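# Reorient a pinched spanner within one robot hand

## Task

The spanner starts dangling from the hand, pinched by thumb and index finger at the far end of its handle. Using this hand alone (the wrist camera, its bracket and the arm's last link count as hand), rotate and shift the spanner in the grip until its orientation in the hand and the spot on the handle being held match the two goal pictures. The task fails if the spanner touches anything other than the hand or leaves it. To end, keep it motionless in the hand for a moment with the palm pointing straight down, no hand motor showing "moving", and a firm grip, then declare it done.

## Robot and tools

Robot: one arm ending in a five-fingered right hand with a wrist camera and a bracket on the little-finger side. Cameras: cam_high and cam_low (896x504) and cam_wrist (616x616), returned in that order.

Frames. The scene frame has its origin on the table top under the arm base, +z up, +y to the left when facing along +x. Results print the hand point pose in this frame: end_effector_position in metres, end_effector_quat_wxyz, plus velocities in m/s and rad/s. The hand point sits 0.05 m in front of the palm, where the index pad meets the thumb tip when pinching. Its own axes: +z runs along straightened fingers, +y leaves the palm outward, +x crosses the palm from the thumb toward the little finger. Palm facing straight down therefore means hand +y pointing along scene -z. Straight fingers extend 0.06 to 0.07 m past the point along +z; the bracket stands 0.03 m beyond the point along +y and 0.11 m across the palm, and it can strike things.

execute_actions takes "actions": a list with at most one entry, and optional "pictures" (boolean). An empty list only reads the state. {"steps": n} with no rows is a wait of up to 300 control steps (1/30 s each), counted from the previous result, so thinking time is included. An action is {"rows": [...], "steps": k} with 1 to 15 rows and k up to 15 (default 15); each row lasts one step and the final row repeats to fill k.

A row is one list of 14 numbers, each in [-1, 1], for the single arm: dx, dy, dz, rx, ry, rz, little, ring, middle, index, thumb_bend, thumb_turn, force_limit, speed. The first six are an offset, not a pose: a target for the hand point expressed in the hand point's own axes, relative to the pose printed in the latest result that shows it (before any such result, or for a later call within the same reply, relative to where the robot is when the action begins). Every row is measured from that same base, not chained from the previous row. Scale: 1.0 equals 0.6 m for dx, dy, dz and 180 degrees for the rotation vector rx, ry, rz. All zeros therefore pulls the hand back to that base pose; it is not a pause. Each step the command is clipped to within 100 mm and 16 degrees of the measured pose, and position wins over orientation when both cannot be met. Arm motion trails commands by about 0.17 s.

The six finger numbers are absolute targets. little, ring, middle, index: +1 straight, -1 curled fully in. thumb_bend: +1 straight, -1 fully bent. thumb_turn: +1 alongside the palm, -1 across in front of it facing the fingers. A pinch is roughly index -0.22, thumb_bend -0.75, thumb_turn -0.57. force_limit maps linearly from about 0 N at -1 to 10 N at +1 fingertip force (15 N for the two thumb motors); it only stops closing motion. speed maps from nearly 0 at -1 to full at +1, where a full finger stroke takes 0.6 s. A motor moves only when its target changes by 0.01 or more, then locks on reaching the target or the force limit and holds at least 15 N. Resending identical numbers keeps the grip. To squeeze harder, raise force_limit and send a target further closed than hand_measured; to loosen, send one more open. For gentle closing use speed -0.9 or lower, as fast fingers overshoot.

move takes "target" (one 14-number row, offset exactly as above), optional "speed" in m/s (0.002 to 0.5, default 0.25; rotation capped at twice that in rad/s) and optional "stop_force" in N (13 to 80). It drives a straight path lasting 0.5 to 10 s and sends the finger numbers at the start. stop_force halts the path when push against the motion rises by that amount; it is unreliable on rotating moves and should be omitted when moving away from a contact. Its result adds a "move:" line: done, contact, held, off_target, moving or fault, plus limits such as paced (pose clipped) or held (clearance check blocked steps), and the distance from target.

wait takes "seconds" (0 to 10). zoom_image takes "camera" and "region" [x0, y0, x1, y1] in pixels, at most 504 by 504. show_instructions shows the reference images. finished_scene takes "scene", the current scene's number, and cannot be undone; call it only once the goal holds.

Result lines: hand_measured, hand_stopped_by (moving, target, force, stalled, fault) and hand_load_n list six values in finger-number order; loads near 0 mean the grip is lost. "Hand target" is the pose being driven toward. "pose unreachable" and HELD mean the clearance check altered or blocked commands. Wrist force and torque are in hand axes, noisy, offset up to about 5.5 N, saturating near 100 N.

Avoid: letting the spanner hit the table, arm or anything beyond the hand; dropping it; hard or fast contacts. Contact force of 150 N or joint torque at its limit (wrist joints 49.1 N m) freezes the arm for 10 s. Long heavy holds heat motors (warning from 70 °C, brake stop at 85 °C). Never knock items off the table.

Each tool is called after "Call:" as name([rows], argument=value, ...), one row to a line, values as JSON.

Reference images:

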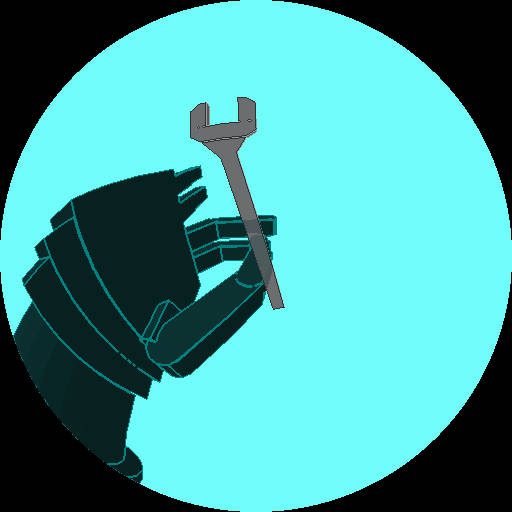

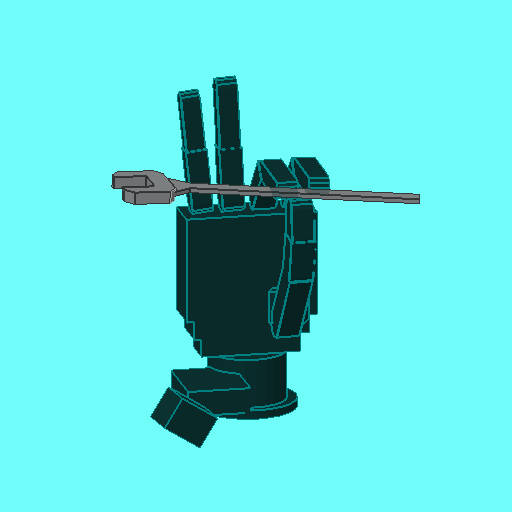

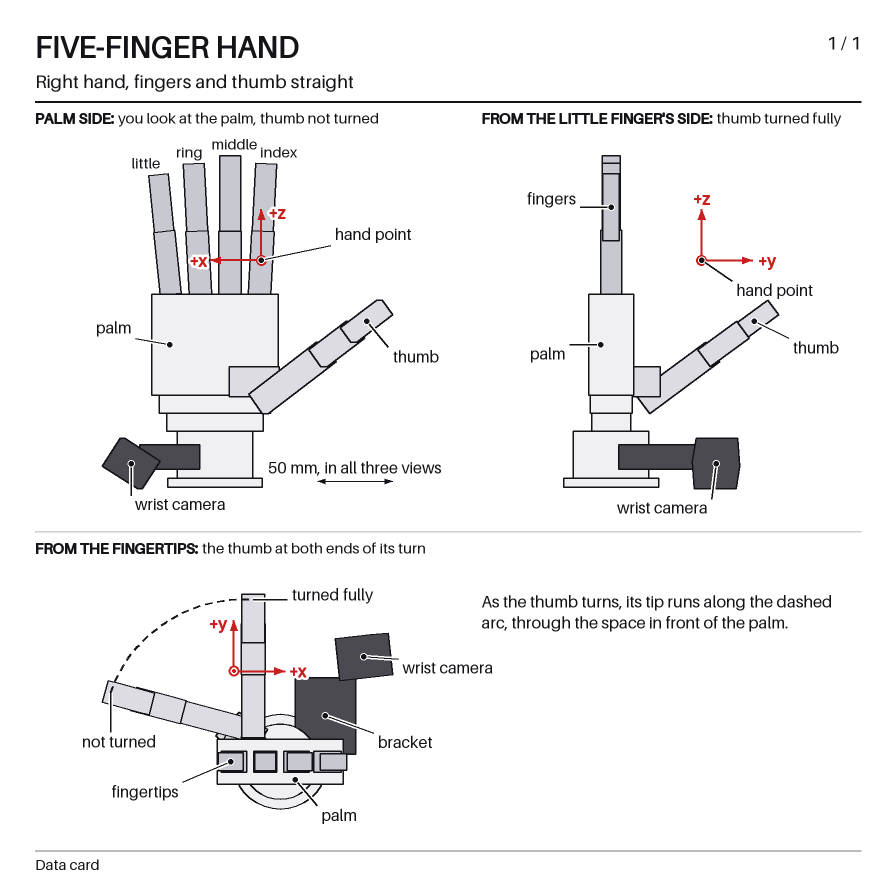

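## Session

I'll start by looking at the current state.

Call:
execute_actions(actions=[])

Scene clock: 0.00 s of 6000.00 s.
end_effector_position=(+0.7079, -0.0586, +0.3432) hand_measured=(+1.000, +1.000, +1.000, -0.180, -0.750, -0.570) hand_load_n=(+0.0, +0.0, +0.0, +6.5, +1.0, +0.0) hand_stopped_by=(target, target, target, target, target, target) hand_force_limit=0.00 hand_speed=-0.80 end_effector_quat_wxyz=(+0.451, -0.453, +0.540, -0.548) end_effector_velocity=(+0.000, -0.001, -0.002) end_effector_angular_velocity=(+0.002, +0.002, -0.001)
Joint positions: [-0.527 -1.265  2.44  -4.33  -1.265 -0.014]
Joint velocities: [-0.001  0.003  0.    -0.    -0.     0.   ]
Wrist force (N, on the end effector, along its own x y z axes, offset not removed): no reading
Wrist torque (N m, same axes, about the end effector's origin, offset not removed): no reading
Hand target: +0.708, -0.059, +0.343; +0.451, -0.453, +0.540, -0.548

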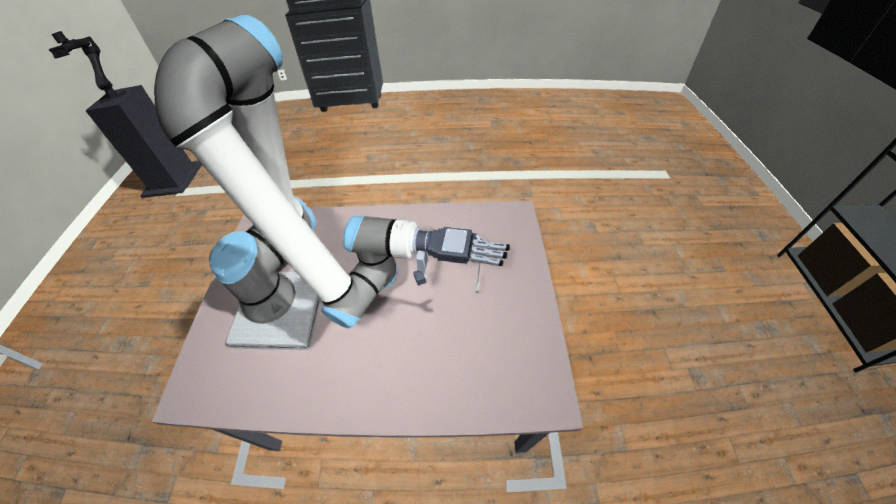

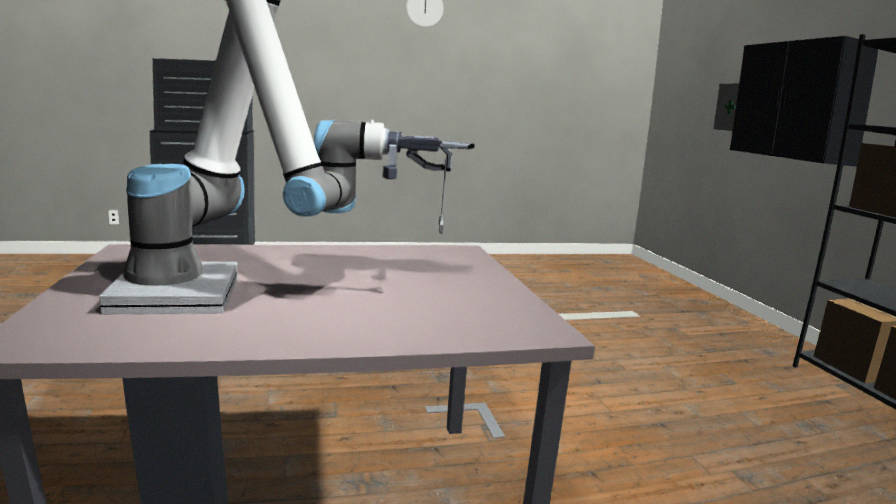

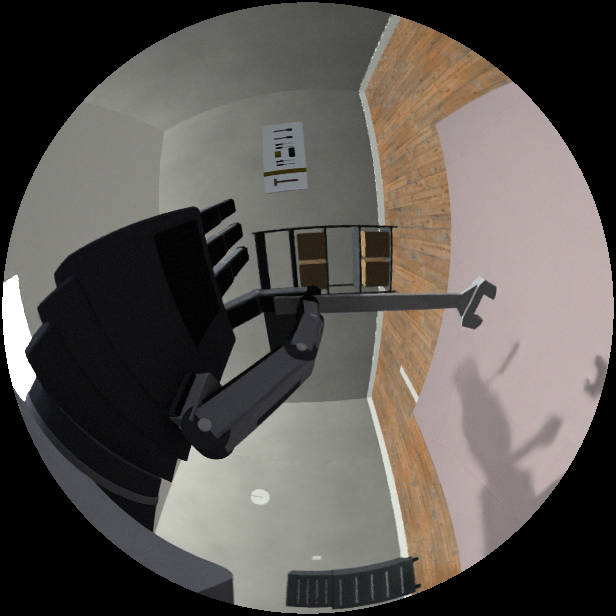

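Call:
zoom_image(camera="cam_wrist", region=[180, 180, 520, 420])

Call:
zoom_image(camera="cam_low", region=[350, 110, 510, 250])

Region (180, 180, 520, 420) of cam_wrist's 616x616 image, scaled by 1.482, with more detail than that image has; it fills the top 356 rows of this view, and the rest is white.

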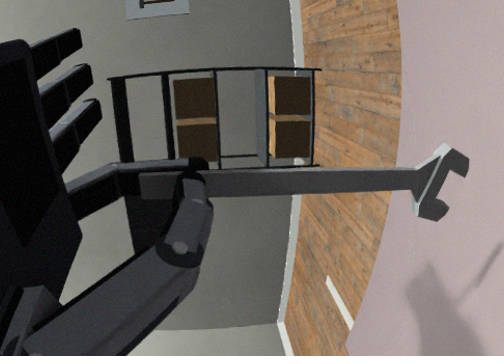

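Region (350, 110, 510, 250) of cam_low's 896x504 image, scaled by 3.150, with more detail than that image has; it fills the top 441 rows of this view, and the rest is white.

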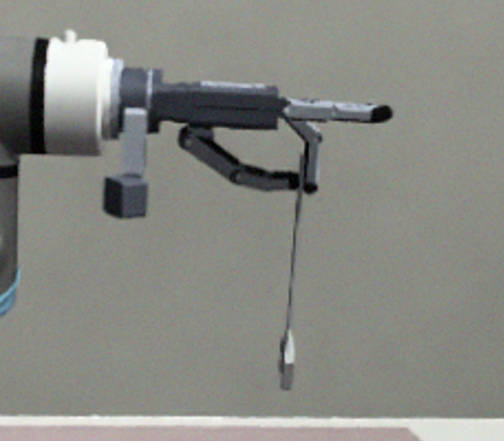

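Call:
move(target=[0, 0, 0, 0, 0, 0.1667, 1, 1, 1, -0.18, -0.75, -0.57, 0.0, -0.8], speed=0.1)

Scene clock: 122.93 s of 6000.00 s.
end_effector_position=(+0.7079, -0.0586, +0.3432) hand_measured=(+1.000, +1.000, +1.000, -0.180, -0.748, -0.570) hand_load_n=(+0.0, +0.0, +0.0, +6.5, +2.0, -1.0) hand_stopped_by=(target, target, target, target, target, target) hand_force_limit=0.00 hand_speed=-0.80 end_effector_quat_wxyz=(+0.577, -0.298, +0.639, -0.412) end_effector_velocity=(+0.000, +0.000, -0.000) end_effector_angular_velocity=(+0.008, -0.002, +0.000)
Joint positions: [-0.589 -1.212  2.448 -4.391 -1.204  0.51 ]
Joint velocities: [-0.     0.002  0.    -0.002  0.001  0.009]
Wrist force (N, on the end effector, along its own x y z axes, offset not removed): [-2.7 -3.8 2.5]
Wrist torque (N m, same axes, about the end effector's origin, offset not removed): [-0.58 0.84 -0.47]
Hand target: +0.708, -0.059, +0.343; +0.577, -0.298, +0.639, -0.412
Off the commanded pose: 0.000 m, 0 deg.
After step 90, 117.00 s passed at rest.
move: done

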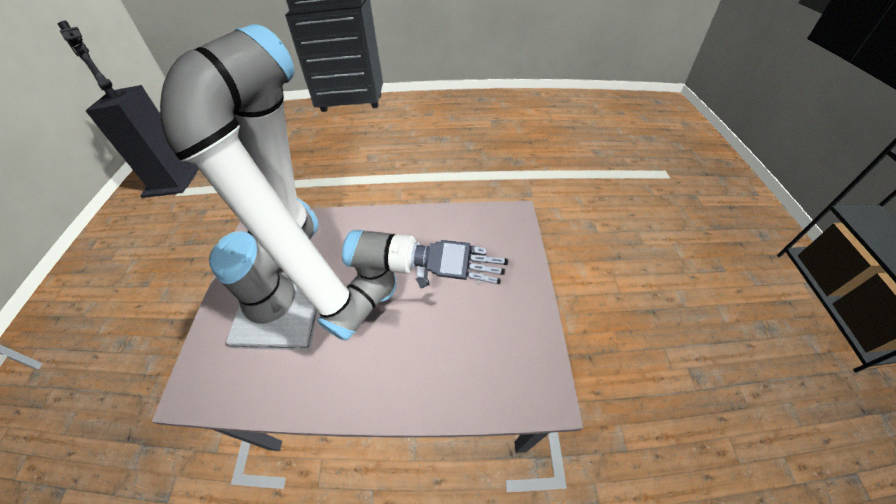

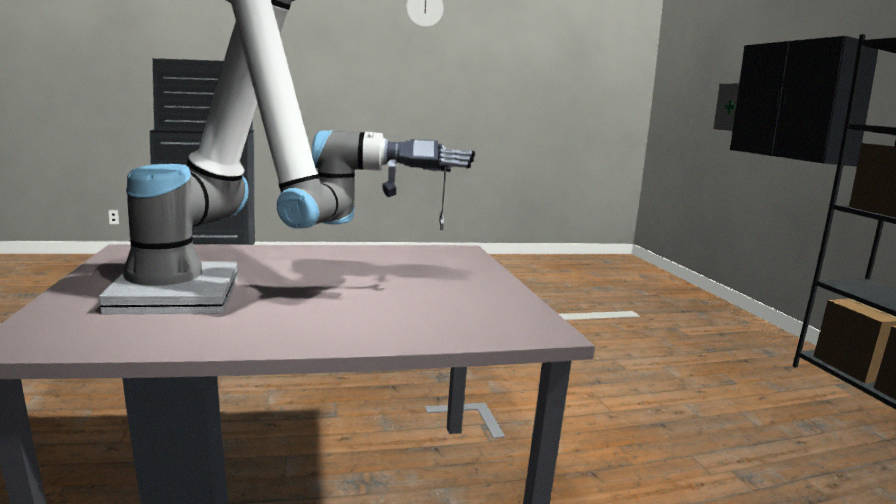

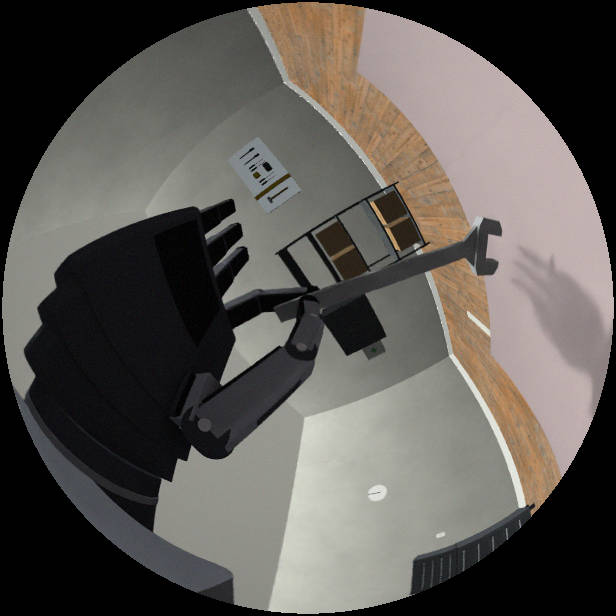

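Call:
move(target=[0, 0, 0, 0, 0, 0.3333, 1, 1, 1, -0.18, -0.75, -0.57, 0.0, -0.8], speed=0.1)

Scene clock: 134.20 s of 6000.00 s.
end_effector_position=(+0.7078, -0.0586, +0.3432) hand_measured=(+1.000, +1.000, +1.000, -0.180, -0.748, -0.570) hand_load_n=(+0.0, +0.0, +0.0, +6.5, +1.0, -1.0) hand_stopped_by=(target, target, target, target, target, target) hand_force_limit=0.00 hand_speed=-0.80 end_effector_quat_wxyz=(+0.706, +0.061, +0.702, -0.069) end_effector_velocity=(+0.000, -0.001, -0.001) end_effector_angular_velocity=(+0.009, -0.001, -0.001)
Joint positions: [-0.599 -1.046  2.447 -4.556 -1.194  1.556]
Joint velocities: [-0.     0.003 -0.    -0.002 -0.001  0.008]
Wrist force (N, on the end effector, along its own x y z axes, offset not removed): [3.1 -4.4 -0.3]
Wrist torque (N m, same axes, about the end effector's origin, offset not removed): [-0.42 -0.01 -0.09]
Hand target: +0.708, -0.059, +0.343; +0.706, +0.061, +0.702, -0.069
Off the commanded pose: 0.000 m, 0 deg.
After step 90, 2.70 s passed at rest.
move: done

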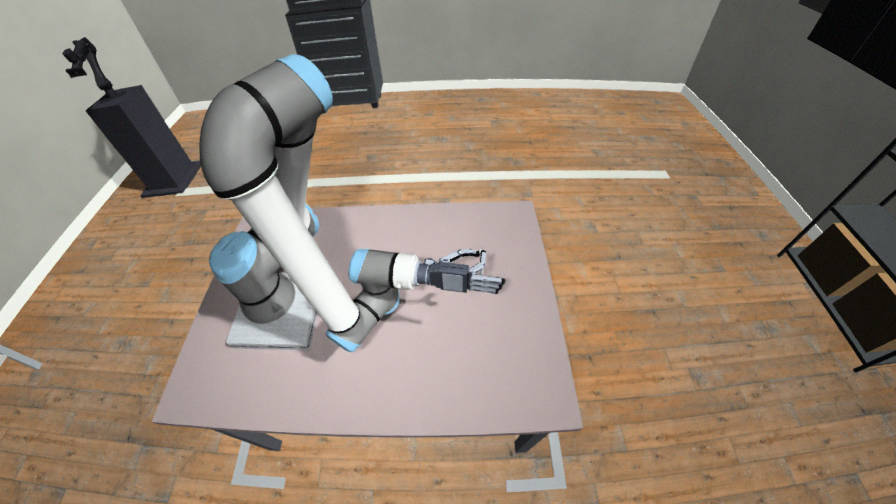

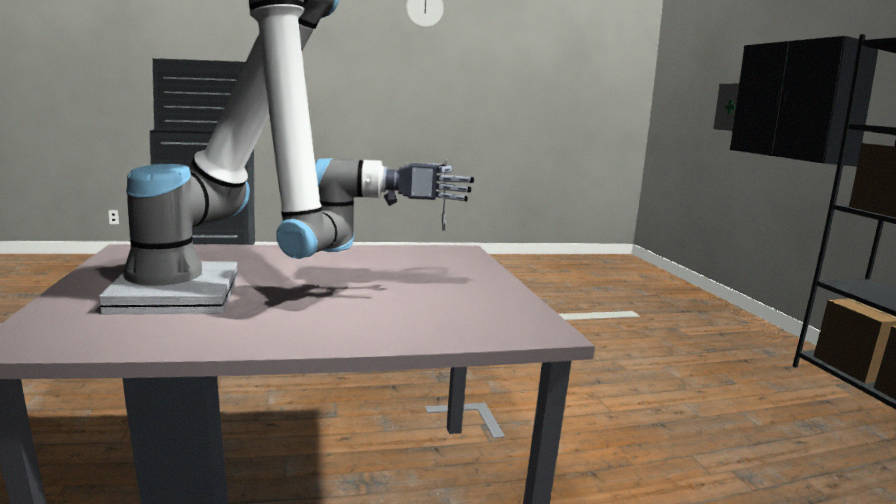

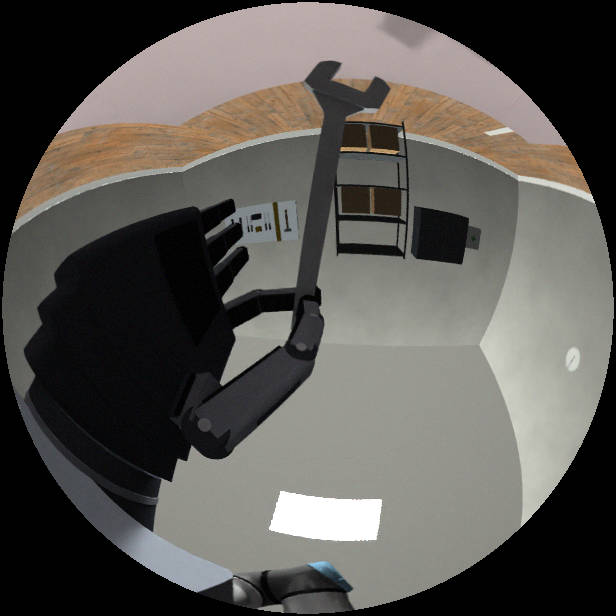

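Call:
move(target=[-0.17, 0, 0, 0, 0, 0.139, 1, 1, 1, -0.18, -0.75, -0.57, 0.0, -0.8], speed=0.08)

Scene clock: 151.70 s of 6000.00 s.
end_effector_position=(+0.7074, -0.0575, +0.4451) hand_measured=(+1.000, +1.000, +1.000, -0.180, -0.750, -0.570) hand_load_n=(+0.0, +0.0, +0.0, +6.5, +0.5, -1.0) hand_stopped_by=(target, target, target, target, target, target) hand_force_limit=0.00 hand_speed=-0.80 end_effector_quat_wxyz=(+0.704, +0.212, +0.672, +0.086) end_effector_velocity=(+0.000, +0.000, +0.000) end_effector_angular_velocity=(+0.005, +0.000, +0.000)
Joint positions: [-0.553 -1.239  2.444 -4.36  -1.24   1.992]
Joint velocities: [ 0.001 -0.001 -0.     0.002 -0.     0.004]
Wrist force (N, on the end effector, along its own x y z axes, offset not removed): [0.5 -1.8 4.0]
Wrist torque (N m, same axes, about the end effector's origin, offset not removed): [-0.10 0.39 -0.03]
Hand target: +0.707, -0.057, +0.445; +0.704, +0.212, +0.672, +0.086
Off the commanded pose: 0.000 m, 0 deg.
After step 90, 11.43 s passed at rest.
move: done

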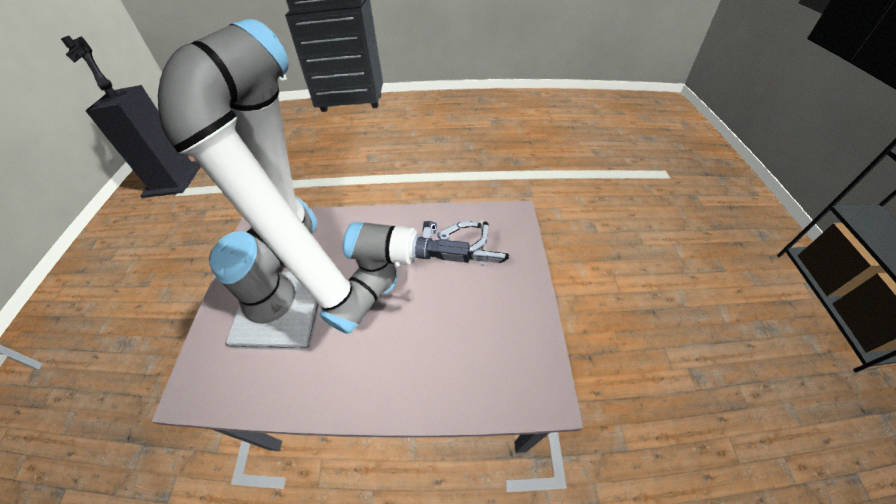

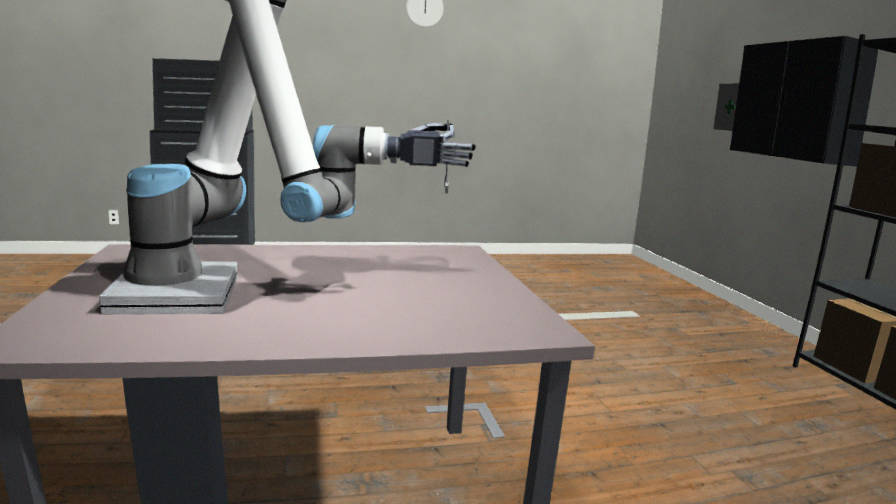

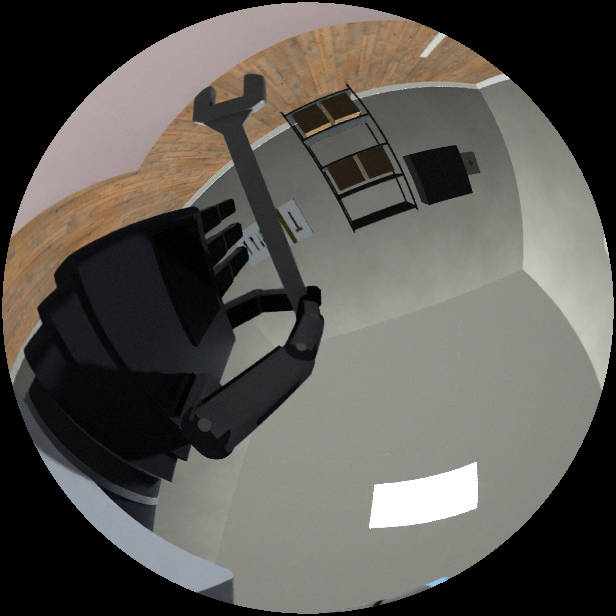

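Call:
zoom_image(camera="cam_wrist", region=[170, 60, 400, 400])

Call:
zoom_image(camera="cam_high", region=[400, 200, 530, 290])

Region (170, 60, 400, 400) of cam_wrist's 616x616 image, scaled by 1.482, with more detail than that image has; it fills the left 341 columns of this view, and the rest is white.

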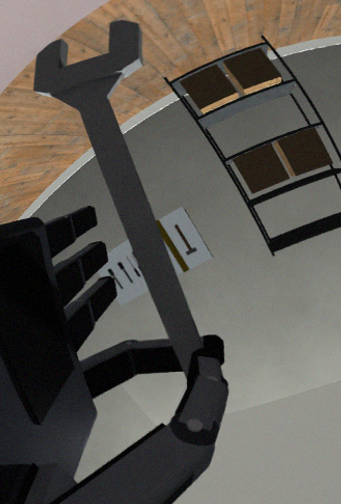

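Region (400, 200, 530, 290) of cam_high's 896x504 image, scaled by 3.877, with more detail than that image has; it fills the top 349 rows of this view, and the rest is white.

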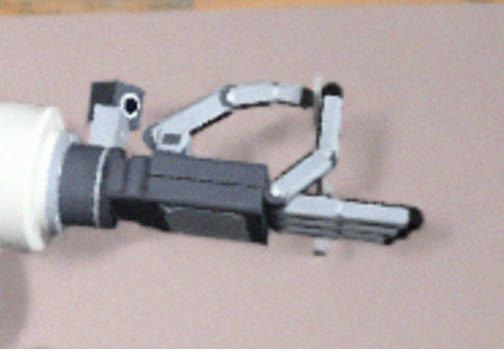

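Call:
move(target=[0, 0, 0, 0, 0, -0.055, 0.05, 0.05, 0.05, -0.18, -0.75, -0.57, -0.9, -0.5], speed=0.08)

Scene clock: 254.70 s of 6000.00 s.
end_effector_position=(+0.7075, -0.0575, +0.4451) hand_measured=(+0.050, +0.050, +0.050, -0.180, -0.750, -0.570) hand_load_n=(+0.0, +0.0, +0.0, +6.5, +0.5, -1.0) hand_stopped_by=(target, target, target, target, target, target) hand_force_limit=-0.90 hand_speed=-0.50 end_effector_quat_wxyz=(+0.709, +0.153, +0.688, +0.025) end_effector_velocity=(+0.000, -0.000, -0.001) end_effector_angular_velocity=(-0.004, +0.002, +0.000)
Joint positions: [-0.572 -1.259  2.444 -4.34  -1.22   1.82 ]
Joint velocities: [-0.     0.001 -0.     0.001  0.001 -0.005]
Wrist force (N, on the end effector, along its own x y z axes, offset not removed): [1.3 -0.5 3.0]
Wrist torque (N m, same axes, about the end effector's origin, offset not removed): [-0.01 0.40 -0.15]
Hand target: +0.707, -0.057, +0.445; +0.709, +0.153, +0.688, +0.025
Off the commanded pose: 0.000 m, 0 deg.
After step 90, 98.57 s passed at rest.
move: done

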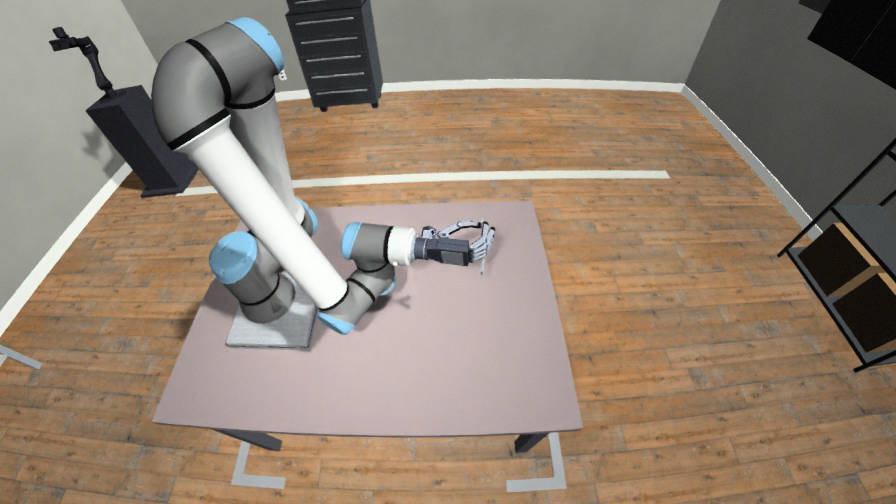

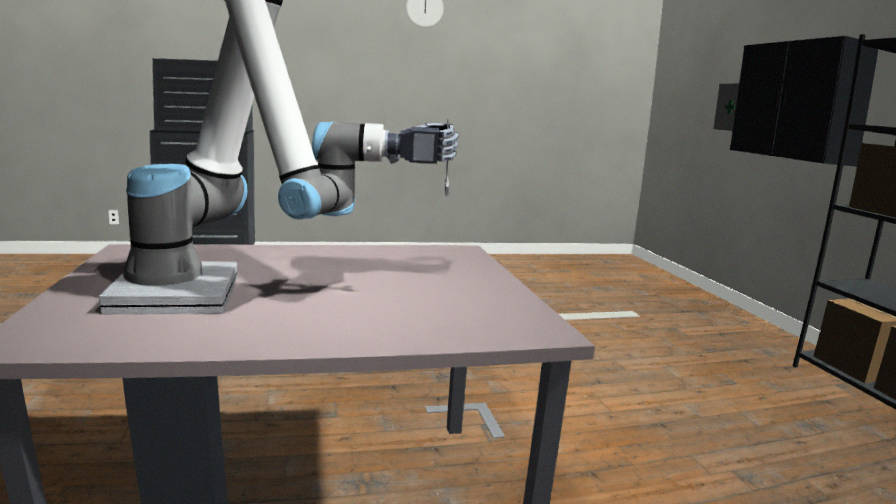

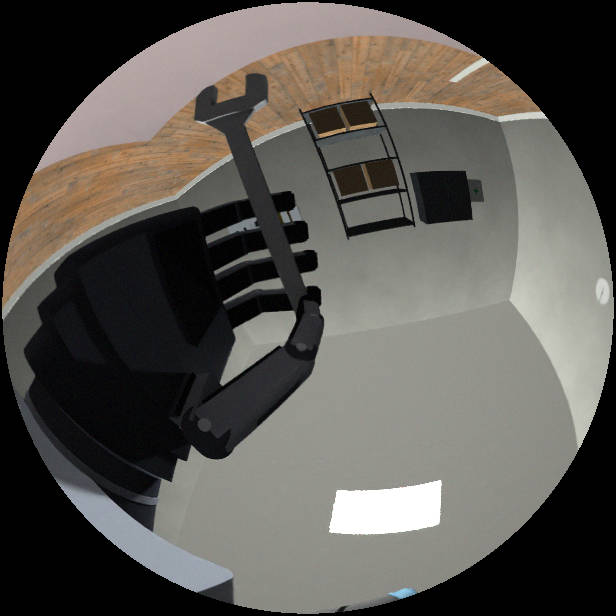

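Call:
move(target=[0, 0, 0, 0, 0, 0, -0.15, -0.15, -0.15, -0.18, -0.75, -0.57, -0.9, -0.92], speed=0.05)

Scene clock: 270.53 s of 6000.00 s.
end_effector_position=(+0.7075, -0.0575, +0.4451) hand_measured=(-0.150, -0.150, -0.150, -0.180, -0.750, -0.570) hand_load_n=(+0.0, +0.0, +0.0, +7.0, +1.0, -0.5) hand_stopped_by=(target, target, target, target, target, target) hand_force_limit=-0.90 hand_speed=-0.92 end_effector_quat_wxyz=(+0.709, +0.153, +0.688, +0.025) end_effector_velocity=(-0.000, -0.000, -0.000) end_effector_angular_velocity=(+0.000, +0.000, -0.000)
Joint positions: [-0.572 -1.259  2.444 -4.34  -1.22   1.82 ]
Joint velocities: [-0.  0.  0. -0.  0. -0.]
Wrist force (N, on the end effector, along its own x y z axes, offset not removed): [0.5 -0.1 2.1]
Wrist torque (N m, same axes, about the end effector's origin, offset not removed): [0.09 0.33 -0.20]
Hand target: +0.707, -0.057, +0.445; +0.709, +0.153, +0.688, +0.025
Off the commanded pose: 0.000 m, 0 deg.
After step 90, 11.10 s passed at rest.
move: done

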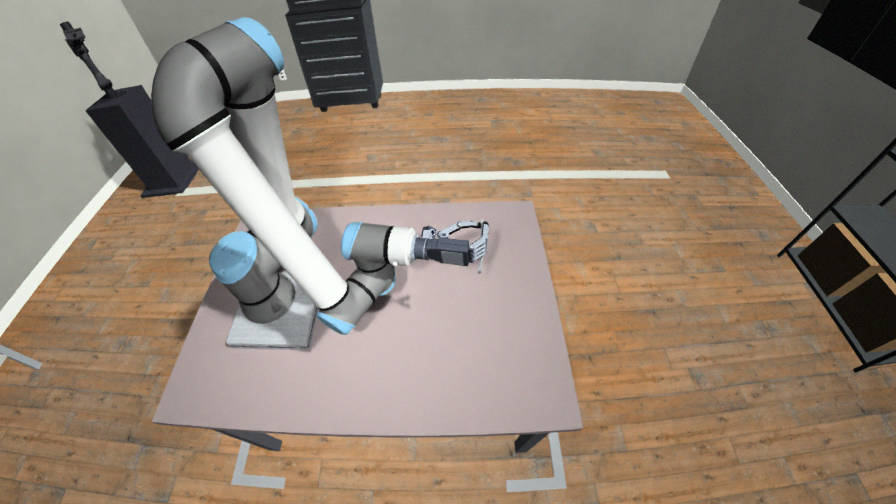

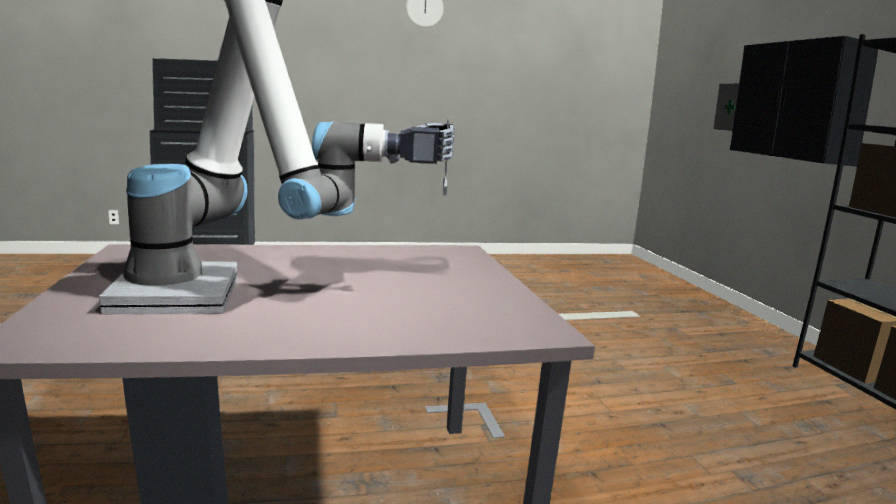

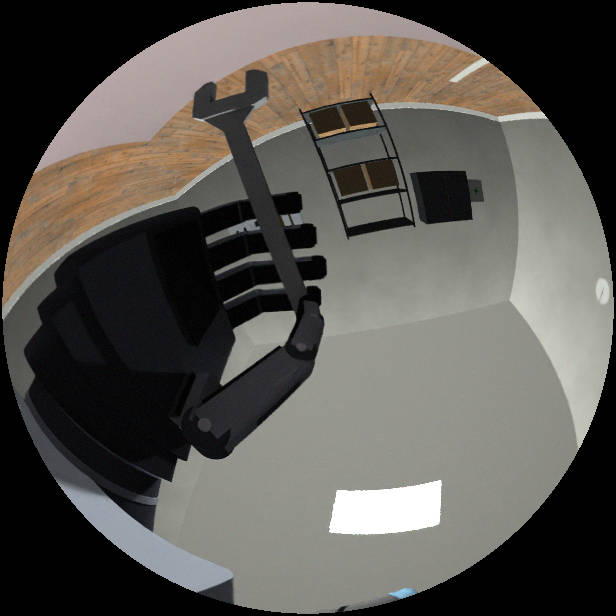

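Call:
zoom_image(camera="cam_low", region=[380, 105, 490, 205])

Call:
zoom_image(camera="cam_high", region=[410, 205, 520, 285])

Region (380, 105, 490, 205) of cam_low's 896x504 image, scaled by 4.582, with more detail than that image has; it fills the top 458 rows of this view, and the rest is white.

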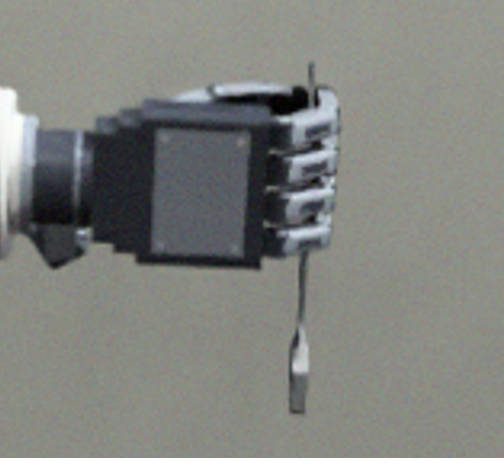

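Region (410, 205, 520, 285) of cam_high's 896x504 image, scaled by 4.582, with more detail than that image has; it fills the top 367 rows of this view, and the rest is white.

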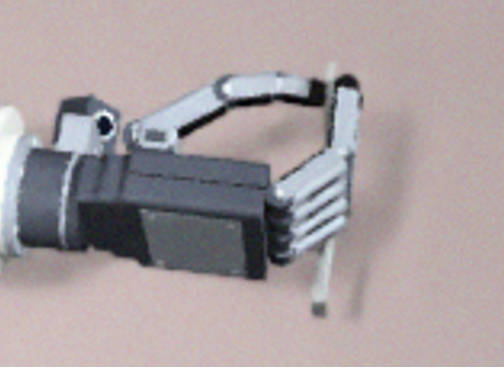

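Call:
execute_actions([
  {"rows": [[0, 0, 0, 0, 0, 0, -0.10, -0.15, -0.15, -0.18, -0.75, -0.57, -0.9, -0.9]], "steps": 15},
])

Scene clock: 298.93 s of 6000.00 s.
end_effector_position=(+0.7075, -0.0575, +0.4451) hand_measured=(-0.100, -0.150, -0.150, -0.180, -0.750, -0.570) hand_load_n=(+0.0, +0.0, +0.0, +6.5, +1.0, -0.5) hand_stopped_by=(target, target, target, target, target, target) hand_force_limit=-0.90 hand_speed=-0.90 end_effector_quat_wxyz=(+0.709, +0.153, +0.688, +0.025) end_effector_velocity=(+0.000, -0.000, -0.001) end_effector_angular_velocity=(-0.000, +0.002, -0.000)
Joint positions: [-0.572 -1.259  2.444 -4.34  -1.22   1.82 ]
Joint velocities: [-0.     0.002 -0.     0.     0.    -0.001]
Wrist force (N, on the end effector, along its own x y z axes, offset not removed): [-0.2 0.4 0.8]
Wrist torque (N m, same axes, about the end effector's origin, offset not removed): [0.30 0.54 -0.17]
Hand target: +0.707, -0.057, +0.445; +0.709, +0.153, +0.688, +0.025
Off the commanded pose: 0.000 m, 0 deg.
Steps of this call (steps 1 to 90: nothing new was sent; then 24.90 s passed at rest; steps 91 to 105: all 15 steps of this action). Readings (end_effector_position | what the end effector reports):
91: (+0.7075, -0.0575, +0.4451) | hand_measured=(-0.150, -0.150, -0.150, -0.180, -0.750, -0.570) hand_load_n=(+0.0, +0.0, +0.0, +7.0, +1.0, -0.5) hand_stopped_by=(moving, target, target, target, target, target) hand_force_limit=-0.90 hand_speed=-0.90
92: (+0.7075, -0.0575, +0.4451) | hand_measured=(-0.150, -0.150, -0.150, -0.180, -0.750, -0.570) hand_load_n=(+0.0, +0.0, +0.0, +7.0, +1.0, -0.5) hand_stopped_by=(moving, target, target, target, target, target) hand_force_limit=-0.90 hand_speed=-0.90
94: (+0.7075, -0.0575, +0.4451) | hand_measured=(-0.144, -0.150, -0.150, -0.180, -0.750, -0.570) hand_load_n=(+0.0, +0.0, +0.0, +7.0, +1.0, -0.5) hand_stopped_by=(moving, target, target, target, target, target) hand_force_limit=-0.90 hand_speed=-0.90
98: (+0.7075, -0.0575, +0.4451) | hand_measured=(-0.122, -0.150, -0.150, -0.180, -0.750, -0.570) hand_load_n=(+0.0, +0.0, +0.0, +6.5, +1.0, -0.5) hand_stopped_by=(moving, target, target, target, target, target) hand_force_limit=-0.90 hand_speed=-0.90
105: the state above

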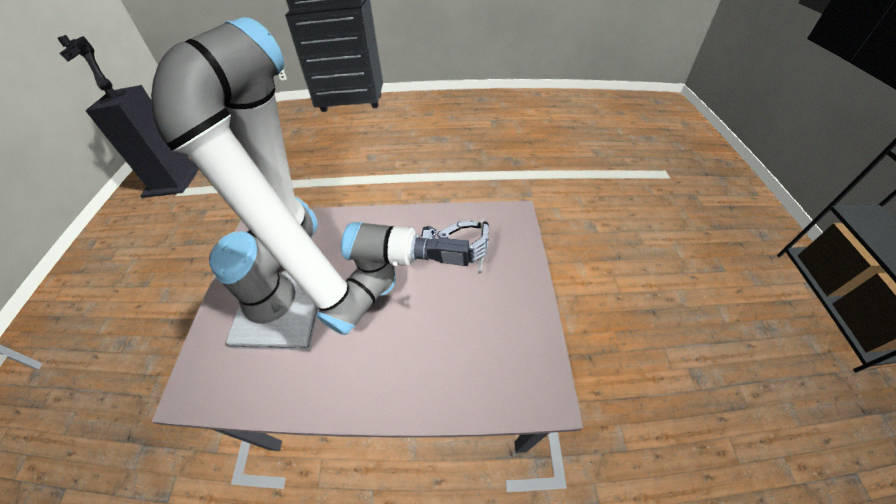

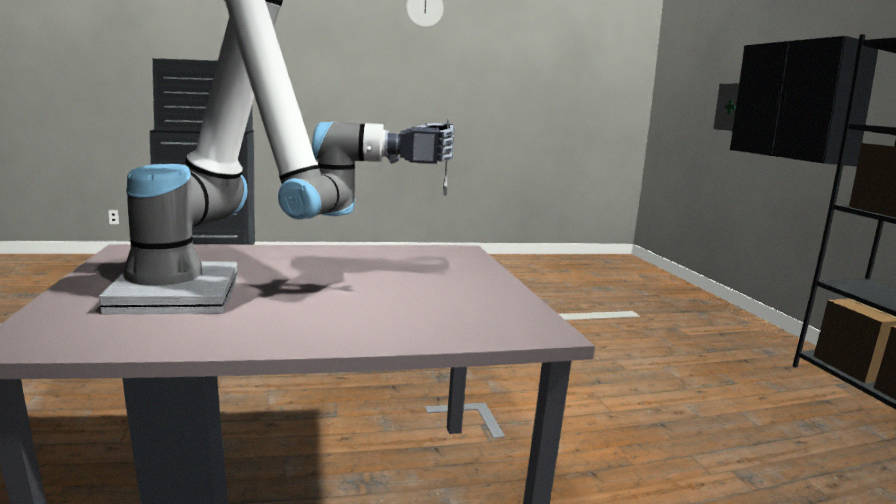

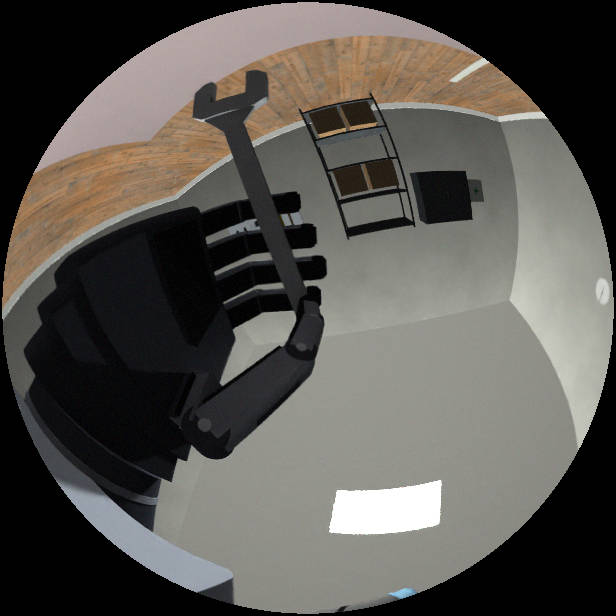

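Call:
move(target=[0, 0, 0, 0.0647, 0.2415, 0, -0.10, -0.15, -0.15, -0.18, -0.75, -0.57, -0.9, -0.9], speed=0.1)

Scene clock: 320.60 s of 6000.00 s.
end_effector_position=(+0.7078, -0.0577, +0.4450) hand_measured=(-0.100, -0.150, -0.150, -0.180, -0.750, -0.570) hand_load_n=(+0.0, +1.0, +0.0, +6.5, +1.0, -0.5) hand_stopped_by=(target, target, target, target, target, target) hand_force_limit=-0.90 hand_speed=-0.90 end_effector_quat_wxyz=(+0.386, +0.203, +0.900, +0.012) end_effector_velocity=(+0.000, +0.000, +0.000) end_effector_angular_velocity=(+0.001, +0.005, +0.001)
Joint positions: [-0.531 -1.763  2.335 -2.92  -1.363  1.602]
Joint velocities: [ 0.001 -0.001 -0.003  0.01  -0.001 -0.   ]
Wrist force (N, on the end effector, along its own x y z axes, offset not removed): [4.0 -4.2 -0.8]
Wrist torque (N m, same axes, about the end effector's origin, offset not removed): [-0.10 -0.12 0.00]
Hand target: +0.708, -0.058, +0.445; +0.386, +0.203, +0.900, +0.012
Off the commanded pose: 0.000 m, 0 deg.
After step 90, 14.37 s passed at rest.
move: done

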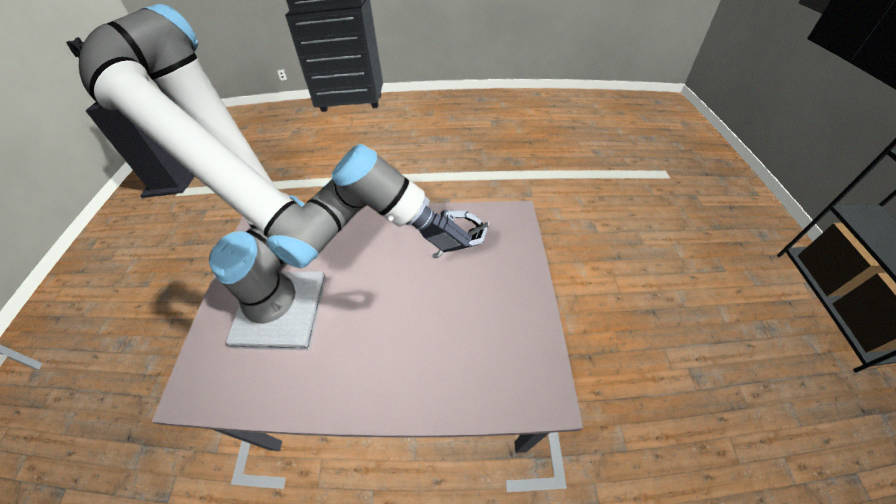

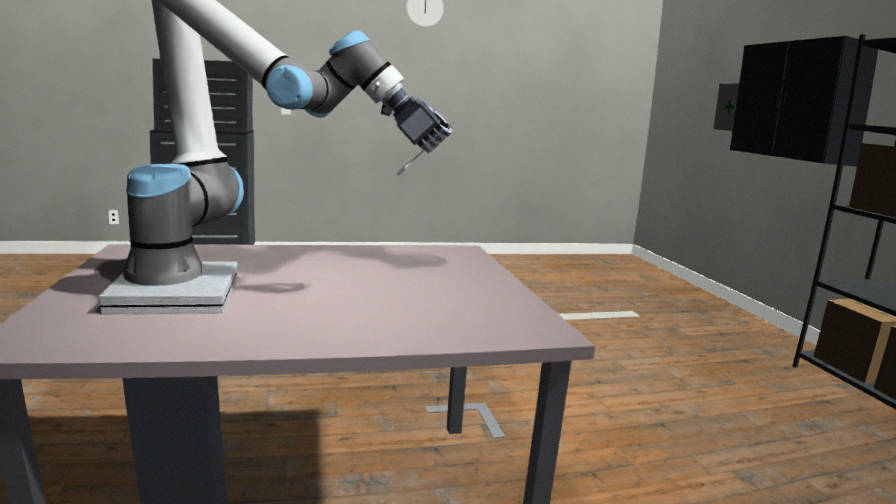

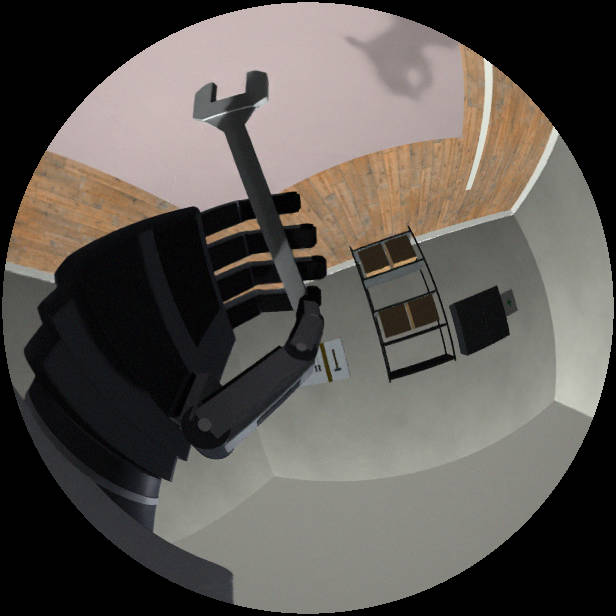

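Call:
move(target=[0, 0, 0, 0.0647, 0.2415, 0, -0.10, -0.15, -0.15, -0.18, -0.75, -0.57, -0.9, -0.9], speed=0.12)

Scene clock: 330.63 s of 6000.00 s.
end_effector_position=(+0.7081, -0.0578, +0.4448) hand_measured=(-0.100, -0.150, -0.150, -0.180, -0.750, -0.570) hand_load_n=(+0.0, +1.5, +0.0, +6.5, +1.0, -0.5) hand_stopped_by=(target, target, target, target, target, target) hand_force_limit=-0.90 hand_speed=-0.90 end_effector_quat_wxyz=(+0.004, +0.222, +0.975, -0.003) end_effector_velocity=(+0.000, -0.001, -0.000) end_effector_angular_velocity=(+0.001, +0.006, -0.002)
Joint positions: [-0.444 -1.645  1.864 -1.808 -1.584  1.612]
Joint velocities: [-0.001  0.003 -0.005  0.008 -0.001  0.001]
Wrist force (N, on the end effector, along its own x y z axes, offset not removed): [-2.7 -1.4 0.8]
Wrist torque (N m, same axes, about the end effector's origin, offset not removed): [0.06 0.87 -0.24]
Hand target: +0.708, -0.058, +0.445; +0.004, +0.222, +0.975, -0.003
Off the commanded pose: 0.000 m, 0 deg.
After step 90, 3.40 s passed at rest.
move: done

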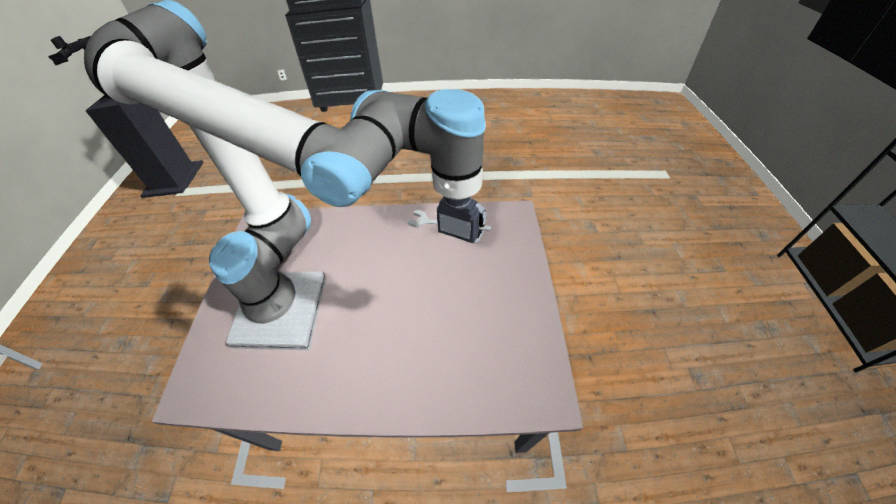

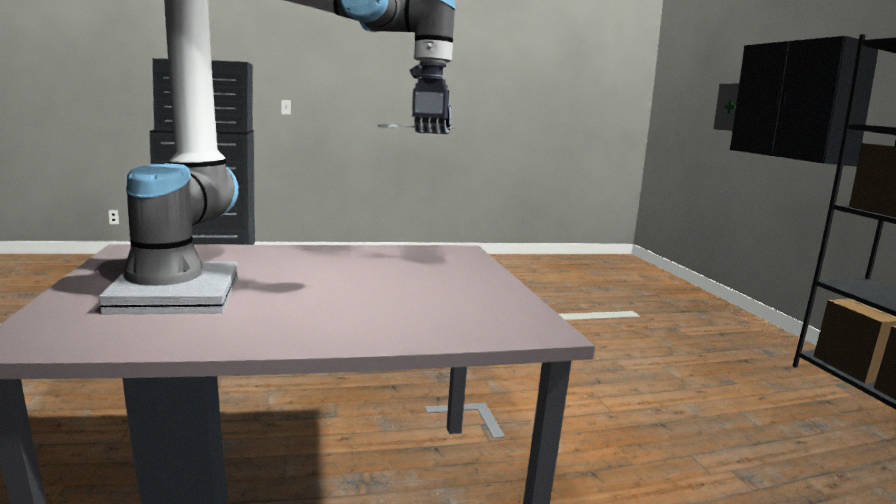

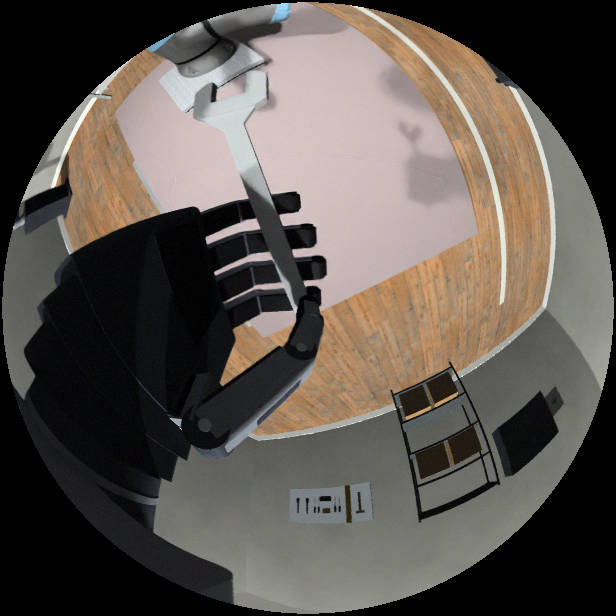

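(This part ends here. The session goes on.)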